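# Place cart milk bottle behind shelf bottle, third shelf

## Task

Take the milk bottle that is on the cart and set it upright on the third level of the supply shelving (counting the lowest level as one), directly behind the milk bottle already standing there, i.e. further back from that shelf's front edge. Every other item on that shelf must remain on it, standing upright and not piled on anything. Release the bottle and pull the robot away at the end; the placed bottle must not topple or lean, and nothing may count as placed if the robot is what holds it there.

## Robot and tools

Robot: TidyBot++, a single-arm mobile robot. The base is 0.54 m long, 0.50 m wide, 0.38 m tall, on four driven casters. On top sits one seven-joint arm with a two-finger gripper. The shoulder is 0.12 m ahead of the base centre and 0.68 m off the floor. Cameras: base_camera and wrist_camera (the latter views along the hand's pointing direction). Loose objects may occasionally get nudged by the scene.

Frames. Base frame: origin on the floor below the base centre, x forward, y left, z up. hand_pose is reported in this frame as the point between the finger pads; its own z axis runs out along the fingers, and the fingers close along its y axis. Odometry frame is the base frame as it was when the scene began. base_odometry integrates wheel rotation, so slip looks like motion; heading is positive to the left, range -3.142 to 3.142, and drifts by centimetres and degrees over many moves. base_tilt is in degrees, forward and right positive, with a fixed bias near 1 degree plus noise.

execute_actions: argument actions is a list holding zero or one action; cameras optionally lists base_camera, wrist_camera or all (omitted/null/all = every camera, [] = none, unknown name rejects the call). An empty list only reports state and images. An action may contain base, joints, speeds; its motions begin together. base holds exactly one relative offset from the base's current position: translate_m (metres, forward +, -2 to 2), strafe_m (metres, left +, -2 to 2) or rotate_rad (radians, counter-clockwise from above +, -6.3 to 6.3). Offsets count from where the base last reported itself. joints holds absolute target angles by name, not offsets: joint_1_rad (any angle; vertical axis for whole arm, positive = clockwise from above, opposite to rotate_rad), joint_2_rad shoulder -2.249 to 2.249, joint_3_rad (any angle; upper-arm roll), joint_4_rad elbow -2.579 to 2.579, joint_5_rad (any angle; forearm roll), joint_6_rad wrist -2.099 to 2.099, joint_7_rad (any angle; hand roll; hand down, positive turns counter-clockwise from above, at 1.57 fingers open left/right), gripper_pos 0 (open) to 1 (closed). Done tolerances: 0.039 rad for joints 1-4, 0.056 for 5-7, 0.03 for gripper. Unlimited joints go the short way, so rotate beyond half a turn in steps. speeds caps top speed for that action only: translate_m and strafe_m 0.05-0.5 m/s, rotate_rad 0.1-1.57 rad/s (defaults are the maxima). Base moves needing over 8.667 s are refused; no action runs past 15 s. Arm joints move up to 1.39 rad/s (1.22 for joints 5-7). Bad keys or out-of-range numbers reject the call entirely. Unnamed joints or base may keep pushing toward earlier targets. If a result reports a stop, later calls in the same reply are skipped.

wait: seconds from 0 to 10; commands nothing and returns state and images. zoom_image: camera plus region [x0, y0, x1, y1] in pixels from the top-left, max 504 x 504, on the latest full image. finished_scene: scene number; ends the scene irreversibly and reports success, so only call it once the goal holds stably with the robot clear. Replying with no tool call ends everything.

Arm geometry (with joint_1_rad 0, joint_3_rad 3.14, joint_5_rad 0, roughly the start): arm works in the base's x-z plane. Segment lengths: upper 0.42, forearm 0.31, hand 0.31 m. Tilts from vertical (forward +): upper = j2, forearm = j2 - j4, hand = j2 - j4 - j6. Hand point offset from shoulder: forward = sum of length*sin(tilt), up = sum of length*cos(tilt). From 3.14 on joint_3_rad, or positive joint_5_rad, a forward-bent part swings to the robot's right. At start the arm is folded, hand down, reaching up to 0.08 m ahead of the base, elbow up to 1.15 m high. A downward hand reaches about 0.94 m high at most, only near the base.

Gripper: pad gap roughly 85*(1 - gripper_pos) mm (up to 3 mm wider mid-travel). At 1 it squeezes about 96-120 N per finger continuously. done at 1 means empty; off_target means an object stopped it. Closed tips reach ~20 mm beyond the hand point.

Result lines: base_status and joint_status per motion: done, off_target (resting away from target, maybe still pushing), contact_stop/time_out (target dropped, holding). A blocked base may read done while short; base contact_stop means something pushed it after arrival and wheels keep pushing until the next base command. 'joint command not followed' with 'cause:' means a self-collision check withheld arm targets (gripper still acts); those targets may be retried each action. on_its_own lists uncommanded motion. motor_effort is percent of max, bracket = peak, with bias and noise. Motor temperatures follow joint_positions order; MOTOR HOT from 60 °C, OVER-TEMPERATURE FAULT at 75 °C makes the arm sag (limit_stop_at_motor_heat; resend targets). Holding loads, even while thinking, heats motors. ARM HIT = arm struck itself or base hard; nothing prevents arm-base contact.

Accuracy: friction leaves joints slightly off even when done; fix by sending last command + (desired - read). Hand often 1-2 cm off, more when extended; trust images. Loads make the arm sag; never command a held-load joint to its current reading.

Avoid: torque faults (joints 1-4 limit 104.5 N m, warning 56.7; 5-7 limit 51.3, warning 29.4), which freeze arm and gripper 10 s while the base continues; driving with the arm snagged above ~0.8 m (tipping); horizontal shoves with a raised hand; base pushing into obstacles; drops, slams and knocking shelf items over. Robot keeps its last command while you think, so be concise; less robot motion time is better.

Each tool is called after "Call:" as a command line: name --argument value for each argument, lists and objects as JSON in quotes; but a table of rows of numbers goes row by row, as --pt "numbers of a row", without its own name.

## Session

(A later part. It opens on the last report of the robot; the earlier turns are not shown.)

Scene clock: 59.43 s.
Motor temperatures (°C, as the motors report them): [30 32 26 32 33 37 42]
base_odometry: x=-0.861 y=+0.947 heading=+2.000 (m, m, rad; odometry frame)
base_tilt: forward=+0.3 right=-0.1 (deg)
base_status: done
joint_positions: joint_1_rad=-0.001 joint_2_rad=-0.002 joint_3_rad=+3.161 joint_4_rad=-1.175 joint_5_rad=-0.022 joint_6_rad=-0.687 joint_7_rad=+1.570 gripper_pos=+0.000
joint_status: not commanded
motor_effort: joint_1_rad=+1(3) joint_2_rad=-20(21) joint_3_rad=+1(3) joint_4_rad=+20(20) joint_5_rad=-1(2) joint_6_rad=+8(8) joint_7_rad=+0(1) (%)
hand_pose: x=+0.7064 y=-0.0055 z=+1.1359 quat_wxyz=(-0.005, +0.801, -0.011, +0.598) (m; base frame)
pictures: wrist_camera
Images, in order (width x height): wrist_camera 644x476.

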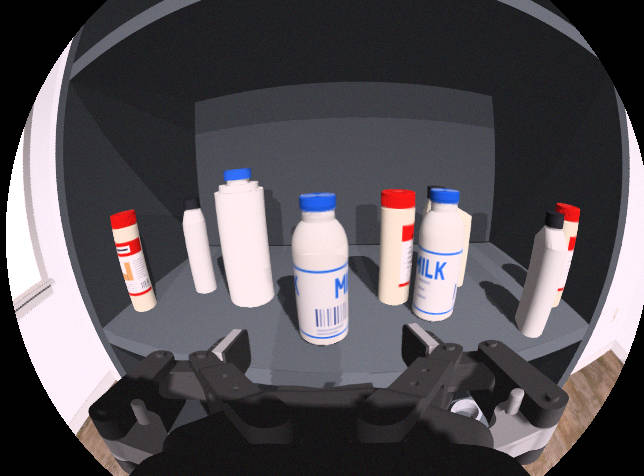

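Call:
execute_actions --actions '[{"base":{"translate_m":0.185},"speeds":{"translate_m":0.15},"joints":{"joint_6_rad":-0.77}}]' --cameras '["wrist_camera"]'

Call:
execute_actions --actions '[{"joints":{"gripper_pos":1}}]' --cameras '["wrist_camera"]'

Scene clock: 61.77 s.
Motor temperatures (°C, as the motors report them): [30 32 26 32 33 37 42]
base_odometry: x=-0.938 y=+1.115 heading=+2.001 (m, m, rad; odometry frame)
base_tilt: forward=+0.3 right=+0.0 (deg)
base_status: done
joint_positions: joint_1_rad=-0.001 joint_2_rad=+0.003 joint_3_rad=+3.161 joint_4_rad=-1.174 joint_5_rad=-0.022 joint_6_rad=-0.747 joint_7_rad=+1.570 gripper_pos=+0.000
joint_status: all done
motor_effort: joint_1_rad=+0(1) joint_2_rad=-20(23) joint_3_rad=+0(0) joint_4_rad=+20(20) joint_5_rad=-1(1) joint_6_rad=+8(9) joint_7_rad=+0(0) (%)
hand_pose: x=+0.7027 y=-0.0051 z=+1.1154 quat_wxyz=(-0.006, +0.820, -0.010, +0.572) (m; base frame)
pictures: wrist_camera
Images, in order (width x height): wrist_camera 644x476.

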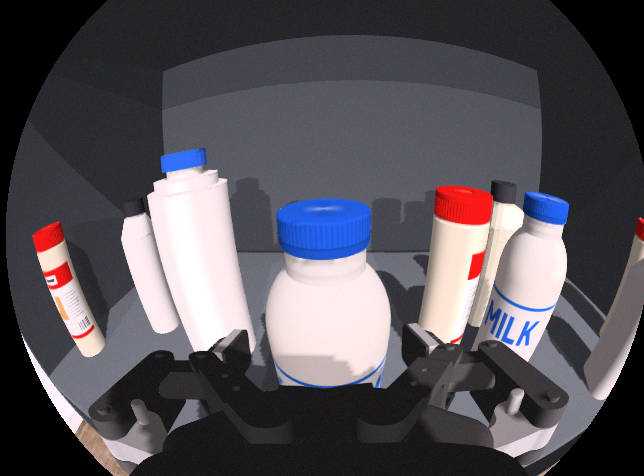

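Scene clock: 62.87 s.
Motor temperatures (°C, as the motors report them): [30 32 26 32 33 37 42]
base_odometry: x=-0.938 y=+1.115 heading=+2.001 (m, m, rad; odometry frame)
base_tilt: forward=+0.3 right=-0.1 (deg)
base_status: not commanded
joint_positions: joint_1_rad=-0.001 joint_2_rad=+0.001 joint_3_rad=+3.161 joint_4_rad=-1.174 joint_5_rad=-0.022 joint_6_rad=-0.748 joint_7_rad=+1.570 gripper_pos=+0.303
joint_status: gripper_pos off_target (ended at +0.303, target +1.000)
motor_effort: joint_1_rad=+1(2) joint_2_rad=-20(20) joint_3_rad=+1(2) joint_4_rad=+20(21) joint_5_rad=+0(2) joint_6_rad=+8(10) joint_7_rad=+1(1) (%)
hand_pose: x=+0.7021 y=-0.0051 z=+1.1162 quat_wxyz=(-0.006, +0.820, -0.011, +0.572) (m; base frame)
pictures: wrist_camera
Images, in order (width x height): wrist_camera 644x476.

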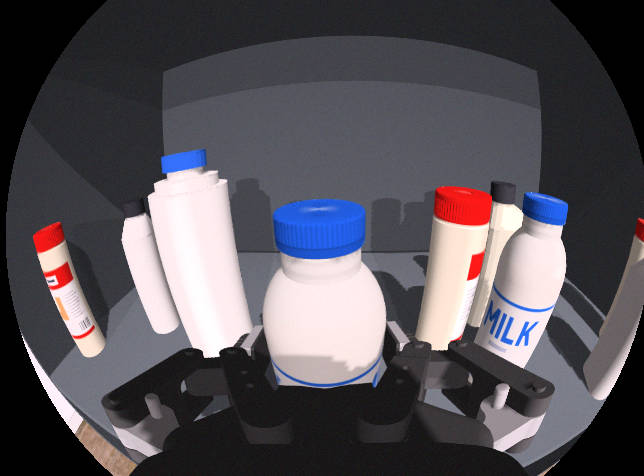

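Shallow grip; regrip deeper.

Call:
execute_actions --actions '[{"joints":{"gripper_pos":0.1}}]' --cameras '[]'

Call:
execute_actions --actions '[{"base":{"translate_m":0.022}}]' --cameras '[]'

Call:
execute_actions --actions '[{"joints":{"gripper_pos":1}}]' --cameras '["wrist_camera"]'

Call:
execute_actions --actions '[{"joints":{"joint_4_rad":-1.03,"joint_6_rad":-0.80}}]' --cameras '["wrist_camera"]'

Scene clock: 64.53 s.
Motor temperatures (°C, as the motors report them): [30 32 26 32 33 37 42]
base_odometry: x=-0.938 y=+1.115 heading=+2.001 (m, m, rad; odometry frame)
base_tilt: forward=+0.3 right=-0.1 (deg)
base_status: not commanded
joint_positions: joint_1_rad=-0.001 joint_2_rad=+0.002 joint_3_rad=+3.161 joint_4_rad=-1.174 joint_5_rad=-0.022 joint_6_rad=-0.749 joint_7_rad=+1.570 gripper_pos=+0.100
joint_status: all done
motor_effort: joint_1_rad=+0(1) joint_2_rad=-20(23) joint_3_rad=+1(1) joint_4_rad=+20(21) joint_5_rad=-1(0) joint_6_rad=+8(10) joint_7_rad=+1(1) (%)
hand_pose: x=+0.7022 y=-0.0051 z=+1.1158 quat_wxyz=(-0.006, +0.820, -0.011, +0.572) (m; base frame)
pictures: none
No camera images: the call's "cameras" was empty. Leave "cameras" out to get every camera's image.

Scene clock: 65.40 s.
Motor temperatures (°C, as the motors report them): [30 32 26 32 33 37 42]
base_odometry: x=-0.948 y=+1.135 heading=+2.001 (m, m, rad; odometry frame)
base_tilt: forward=+0.3 right=-0.1 (deg)
base_status: done
joint_positions: joint_1_rad=-0.001 joint_2_rad=+0.005 joint_3_rad=+3.161 joint_4_rad=-1.174 joint_5_rad=-0.022 joint_6_rad=-0.749 joint_7_rad=+1.570 gripper_pos=+0.100
joint_status: not commanded
motor_effort: joint_1_rad=+0(2) joint_2_rad=-19(23) joint_3_rad=+0(1) joint_4_rad=+19(20) joint_5_rad=-1(1) joint_6_rad=+8(8) joint_7_rad=+0(1) (%)
hand_pose: x=+0.7035 y=-0.0051 z=+1.1140 quat_wxyz=(-0.005, +0.821, -0.011, +0.571) (m; base frame)
pictures: none
No camera images: the call's "cameras" was empty. Leave "cameras" out to get every camera's image.

Scene clock: 66.43 s.
Motor temperatures (°C, as the motors report them): [30 33 26 32 33 37 42]
base_odometry: x=-0.948 y=+1.135 heading=+2.001 (m, m, rad; odometry frame)
base_tilt: forward=+0.3 right=-0.1 (deg)
base_status: not commanded
joint_positions: joint_1_rad=-0.001 joint_2_rad=+0.004 joint_3_rad=+3.161 joint_4_rad=-1.174 joint_5_rad=-0.022 joint_6_rad=-0.749 joint_7_rad=+1.570 gripper_pos=+0.272
joint_status: gripper_pos off_target (ended at +0.272, target +1.000)
motor_effort: joint_1_rad=+1(1) joint_2_rad=-20(21) joint_3_rad=+0(2) joint_4_rad=+20(21) joint_5_rad=+0(2) joint_6_rad=+9(9) joint_7_rad=+1(1) (%)
hand_pose: x=+0.7031 y=-0.0052 z=+1.1145 quat_wxyz=(-0.005, +0.821, -0.011, +0.571) (m; base frame)
pictures: wrist_camera
Images, in order (width x height): wrist_camera 644x476.

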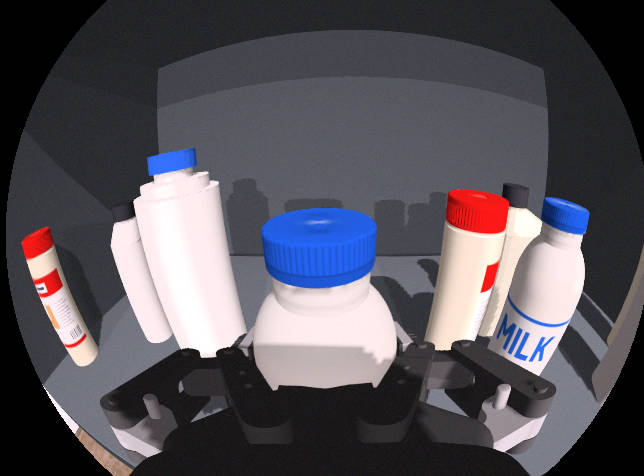

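Scene clock: 67.50 s.
Motor temperatures (°C, as the motors report them): [30 33 26 32 33 37 42]
base_odometry: x=-0.948 y=+1.135 heading=+2.001 (m, m, rad; odometry frame)
base_tilt: forward=+0.3 right=-0.1 (deg)
base_status: not commanded
joint_positions: joint_1_rad=-0.001 joint_2_rad=+0.025 joint_3_rad=+3.161 joint_4_rad=-1.070 joint_5_rad=-0.022 joint_6_rad=-0.797 joint_7_rad=+1.570 gripper_pos=+0.272
joint_status: joint_4_rad off_target (ended at -1.070, target -1.030); the others done
motor_effort: joint_1_rad=+0(0) joint_2_rad=-25(27) joint_3_rad=+1(0) joint_4_rad=+24(26) joint_5_rad=-1(1) joint_6_rad=+13(13) joint_7_rad=+0(1) (%)
hand_pose: x=+0.7045 y=-0.0047 z=+1.1483 quat_wxyz=(-0.005, +0.811, -0.010, +0.585) (m; base frame)
pictures: wrist_camera
Images, in order (width x height): wrist_camera 644x476.

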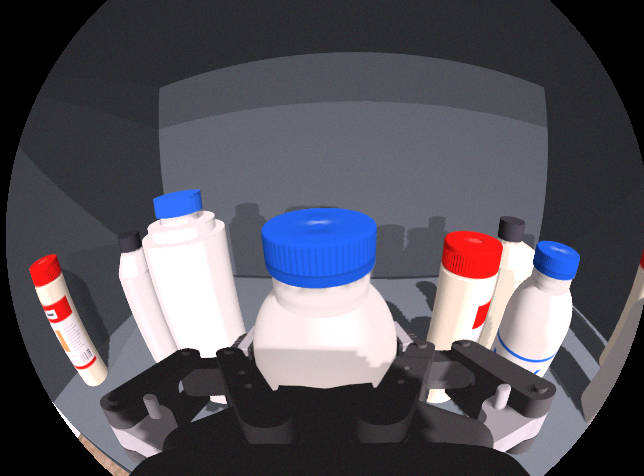

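Call:
execute_actions --actions '[{"base":{"translate_m":-0.12},"speeds":{"translate_m":0.2}}]' --cameras '[]'

Call:
execute_actions --actions '[{"base":{"strafe_m":-0.168},"speeds":{"strafe_m":0.2}}]' --cameras '["wrist_camera"]'

Call:
execute_actions --actions '[{"base":{"translate_m":0.062},"speeds":{"translate_m":0.1},"joints":{"joint_4_rad":-1.10,"joint_6_rad":-0.76}}]' --cameras '["wrist_camera"]'

Call:
execute_actions --actions '[{"joints":{"joint_4_rad":-1.17,"joint_6_rad":-0.72}}]' --cameras '["wrist_camera"]'

Scene clock: 69.57 s.
Motor temperatures (°C, as the motors report them): [30 33 26 32 33 37 42]
base_odometry: x=-0.898 y=+1.025 heading=+2.001 (m, m, rad; odometry frame)
base_tilt: forward=+0.3 right=-0.1 (deg)
base_status: done
joint_positions: joint_1_rad=+0.000 joint_2_rad=+0.024 joint_3_rad=+3.161 joint_4_rad=-1.069 joint_5_rad=-0.022 joint_6_rad=-0.800 joint_7_rad=+1.570 gripper_pos=+0.272
joint_status: not commanded
motor_effort: joint_1_rad=+1(2) joint_2_rad=-25(28) joint_3_rad=+1(2) joint_4_rad=+24(25) joint_5_rad=-1(2) joint_6_rad=+12(13) joint_7_rad=+0(0) (%)
hand_pose: x=+0.7038 y=-0.0048 z=+1.1482 quat_wxyz=(-0.005, +0.811, -0.010, +0.584) (m; base frame)
pictures: none
No camera images: the call's "cameras" was empty. Leave "cameras" out to get every camera's image.

Scene clock: 71.17 s.
Motor temperatures (°C, as the motors report them): [30 33 26 32 33 37 42]
base_odometry: x=-0.745 y=+1.095 heading=+2.001 (m, m, rad; odometry frame)
base_tilt: forward=+0.3 right=+0.0 (deg)
base_status: done
joint_positions: joint_1_rad=+0.001 joint_2_rad=+0.024 joint_3_rad=+3.161 joint_4_rad=-1.069 joint_5_rad=-0.022 joint_6_rad=-0.802 joint_7_rad=+1.570 gripper_pos=+0.272
joint_status: not commanded
motor_effort: joint_1_rad=+0(4) joint_2_rad=-25(26) joint_3_rad=+1(4) joint_4_rad=+25(25) joint_5_rad=-1(1) joint_6_rad=+12(13) joint_7_rad=+1(1) (%)
hand_pose: x=+0.7037 y=-0.0056 z=+1.1479 quat_wxyz=(-0.005, +0.812, -0.010, +0.584) (m; base frame)
pictures: wrist_camera
Images, in order (width x height): wrist_camera 644x476.

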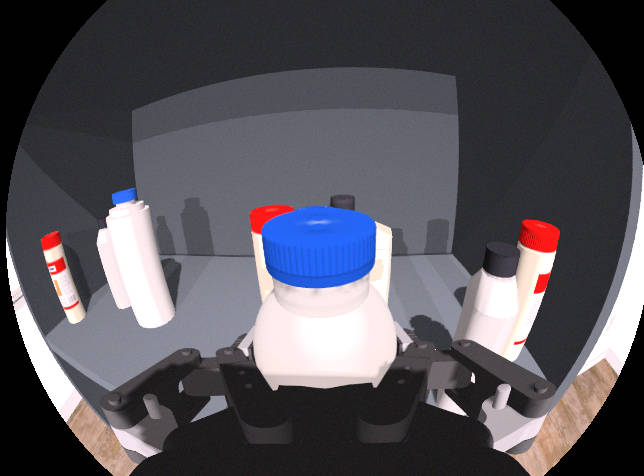

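Scene clock: 72.47 s.
Motor temperatures (°C, as the motors report them): [30 33 26 32 33 37 42]
base_odometry: x=-0.771 y=+1.152 heading=+2.000 (m, m, rad; odometry frame)
base_tilt: forward=+0.3 right=-0.1 (deg)
base_status: done
joint_positions: joint_1_rad=+0.001 joint_2_rad=+0.029 joint_3_rad=+3.161 joint_4_rad=-1.118 joint_5_rad=-0.022 joint_6_rad=-0.802 joint_7_rad=+1.570 gripper_pos=+0.272
joint_status: all done
motor_effort: joint_1_rad=+1(1) joint_2_rad=-25(28) joint_3_rad=+1(1) joint_4_rad=+24(26) joint_5_rad=-1(1) joint_6_rad=+12(12) joint_7_rad=+1(0) (%)
hand_pose: x=+0.7072 y=-0.0057 z=+1.1169 quat_wxyz=(-0.005, +0.827, -0.011, +0.562) (m; base frame)
pictures: wrist_camera
Images, in order (width x height): wrist_camera 644x476.

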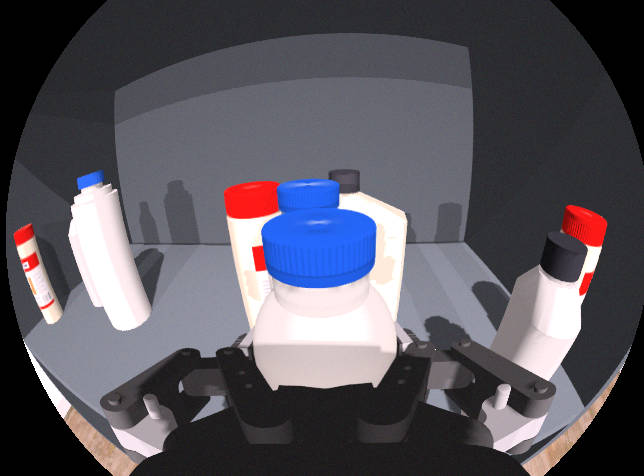

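Scene clock: 73.27 s.
Motor temperatures (°C, as the motors report them): [30 33 26 32 33 37 42]
base_odometry: x=-0.771 y=+1.152 heading=+2.000 (m, m, rad; odometry frame)
base_tilt: forward=+0.3 right=-0.1 (deg)
base_status: not commanded
joint_positions: joint_1_rad=+0.001 joint_2_rad=+0.012 joint_3_rad=+3.161 joint_4_rad=-1.161 joint_5_rad=-0.022 joint_6_rad=-0.760 joint_7_rad=+1.570 gripper_pos=+0.272
joint_status: all done
motor_effort: joint_1_rad=+1(2) joint_2_rad=-21(26) joint_3_rad=+1(1) joint_4_rad=+20(26) joint_5_rad=+0(0) joint_6_rad=+9(12) joint_7_rad=+1(1) (%)
hand_pose: x=+0.7050 y=-0.0060 z=+1.1146 quat_wxyz=(-0.005, +0.822, -0.011, +0.569) (m; base frame)
pictures: wrist_camera
Images, in order (width x height): wrist_camera 644x476.

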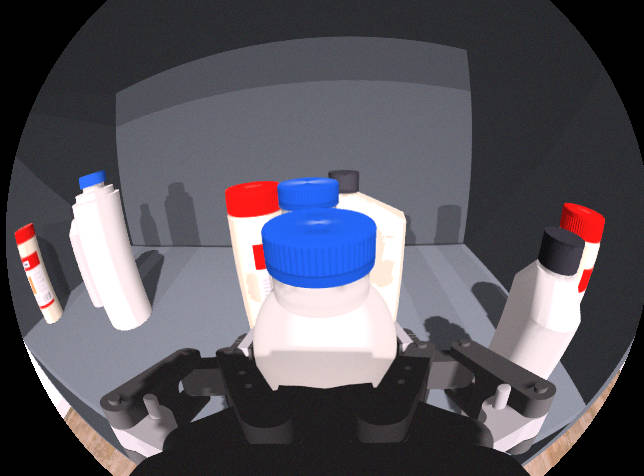

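Call:
execute_actions --actions '[{"base":{"strafe_m":0.009},"speeds":{"strafe_m":0.05}}]' --cameras '[]'

Call:
execute_actions --actions '[{"base":{"translate_m":0.015},"speeds":{"translate_m":0.05}}]' --cameras '[]'

Call:
execute_actions --actions '[{"joints":{"gripper_pos":0}}]' --cameras '[]'

Call:
execute_actions --actions '[{"base":{"translate_m":-0.4},"speeds":{"translate_m":0.3}}]' --cameras '["wrist_camera"]'

Scene clock: 74.23 s.
Motor temperatures (°C, as the motors report them): [30 33 26 32 33 37 42]
base_odometry: x=-0.779 y=+1.148 heading=+2.000 (m, m, rad; odometry frame)
base_tilt: forward=+0.3 right=-0.1 (deg)
base_status: done
joint_positions: joint_1_rad=+0.002 joint_2_rad=+0.012 joint_3_rad=+3.161 joint_4_rad=-1.161 joint_5_rad=-0.022 joint_6_rad=-0.759 joint_7_rad=+1.570 gripper_pos=+0.272
joint_status: not commanded
motor_effort: joint_1_rad=+0(3) joint_2_rad=-21(22) joint_3_rad=+0(4) joint_4_rad=+21(22) joint_5_rad=-1(3) joint_6_rad=+9(10) joint_7_rad=+1(1) (%)
hand_pose: x=+0.7051 y=-0.0068 z=+1.1145 quat_wxyz=(-0.005, +0.822, -0.012, +0.569) (m; base frame)
pictures: none
No camera images: the call's "cameras" was empty. Leave "cameras" out to get every camera's image.

Scene clock: 75.00 s.
Motor temperatures (°C, as the motors report them): [30 33 26 32 33 37 42]
base_odometry: x=-0.785 y=+1.162 heading=+2.000 (m, m, rad; odometry frame)
base_tilt: forward=+0.3 right=-0.1 (deg)
base_status: done
joint_positions: joint_1_rad=+0.002 joint_2_rad=+0.010 joint_3_rad=+3.161 joint_4_rad=-1.164 joint_5_rad=-0.022 joint_6_rad=-0.757 joint_7_rad=+1.570 gripper_pos=+0.272
joint_status: not commanded
motor_effort: joint_1_rad=+1(2) joint_2_rad=-21(24) joint_3_rad=+1(2) joint_4_rad=+21(22) joint_5_rad=+0(0) joint_6_rad=+9(10) joint_7_rad=+1(1) (%)
hand_pose: x=+0.7046 y=-0.0068 z=+1.1145 quat_wxyz=(-0.005, +0.822, -0.012, +0.569) (m; base frame)
pictures: none
No camera images: the call's "cameras" was empty. Leave "cameras" out to get every camera's image.

Scene clock: 76.10 s.
Motor temperatures (°C, as the motors report them): [30 33 26 32 33 37 42]
base_odometry: x=-0.785 y=+1.162 heading=+2.000 (m, m, rad; odometry frame)
base_tilt: forward=+0.3 right=-0.1 (deg)
base_status: not commanded
joint_positions: joint_1_rad=+0.002 joint_2_rad=+0.007 joint_3_rad=+3.161 joint_4_rad=-1.164 joint_5_rad=-0.022 joint_6_rad=-0.751 joint_7_rad=+1.570 gripper_pos=+0.000
joint_status: all done
motor_effort: joint_1_rad=+1(1) joint_2_rad=-20(23) joint_3_rad=+0(1) joint_4_rad=+20(22) joint_5_rad=-1(0) joint_6_rad=+8(9) joint_7_rad=+0(1) (%)
hand_pose: x=+0.7039 y=-0.0069 z=+1.1178 quat_wxyz=(-0.005, +0.820, -0.012, +0.573) (m; base frame)
pictures: none
No camera images: the call's "cameras" was empty. Leave "cameras" out to get every camera's image.

Scene clock: 78.43 s.
Motor temperatures (°C, as the motors report them): [30 33 26 32 33 38 42]
base_odometry: x=-0.619 y=+0.798 heading=+2.000 (m, m, rad; odometry frame)
base_tilt: forward=+0.3 right=-0.1 (deg)
base_status: done
joint_positions: joint_1_rad=+0.002 joint_2_rad=-0.003 joint_3_rad=+3.162 joint_4_rad=-1.164 joint_5_rad=-0.022 joint_6_rad=-0.748 joint_7_rad=+1.570 gripper_pos=+0.000
joint_status: not commanded
motor_effort: joint_1_rad=+0(2) joint_2_rad=-20(24) joint_3_rad=+0(3) joint_4_rad=+19(21) joint_5_rad=-1(2) joint_6_rad=+8(8) joint_7_rad=+1(0) (%)
hand_pose: x=+0.7001 y=-0.0070 z=+1.1244 quat_wxyz=(-0.005, +0.816, -0.012, +0.578) (m; base frame)
pictures: wrist_camera
Images, in order (width x height): wrist_camera 644x476.

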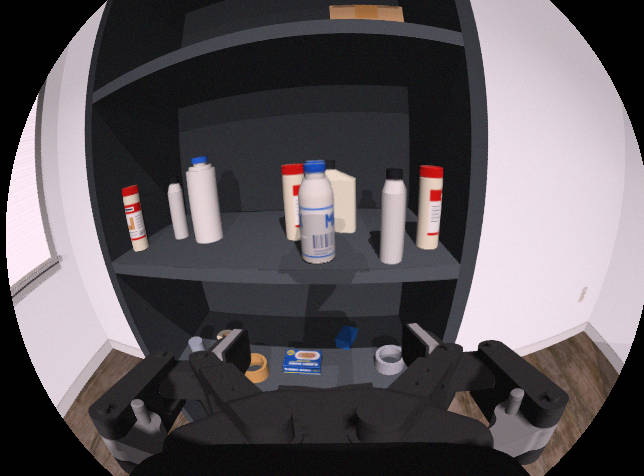

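Call:
finished_scene --scene 1

The scene is finished: the task was done.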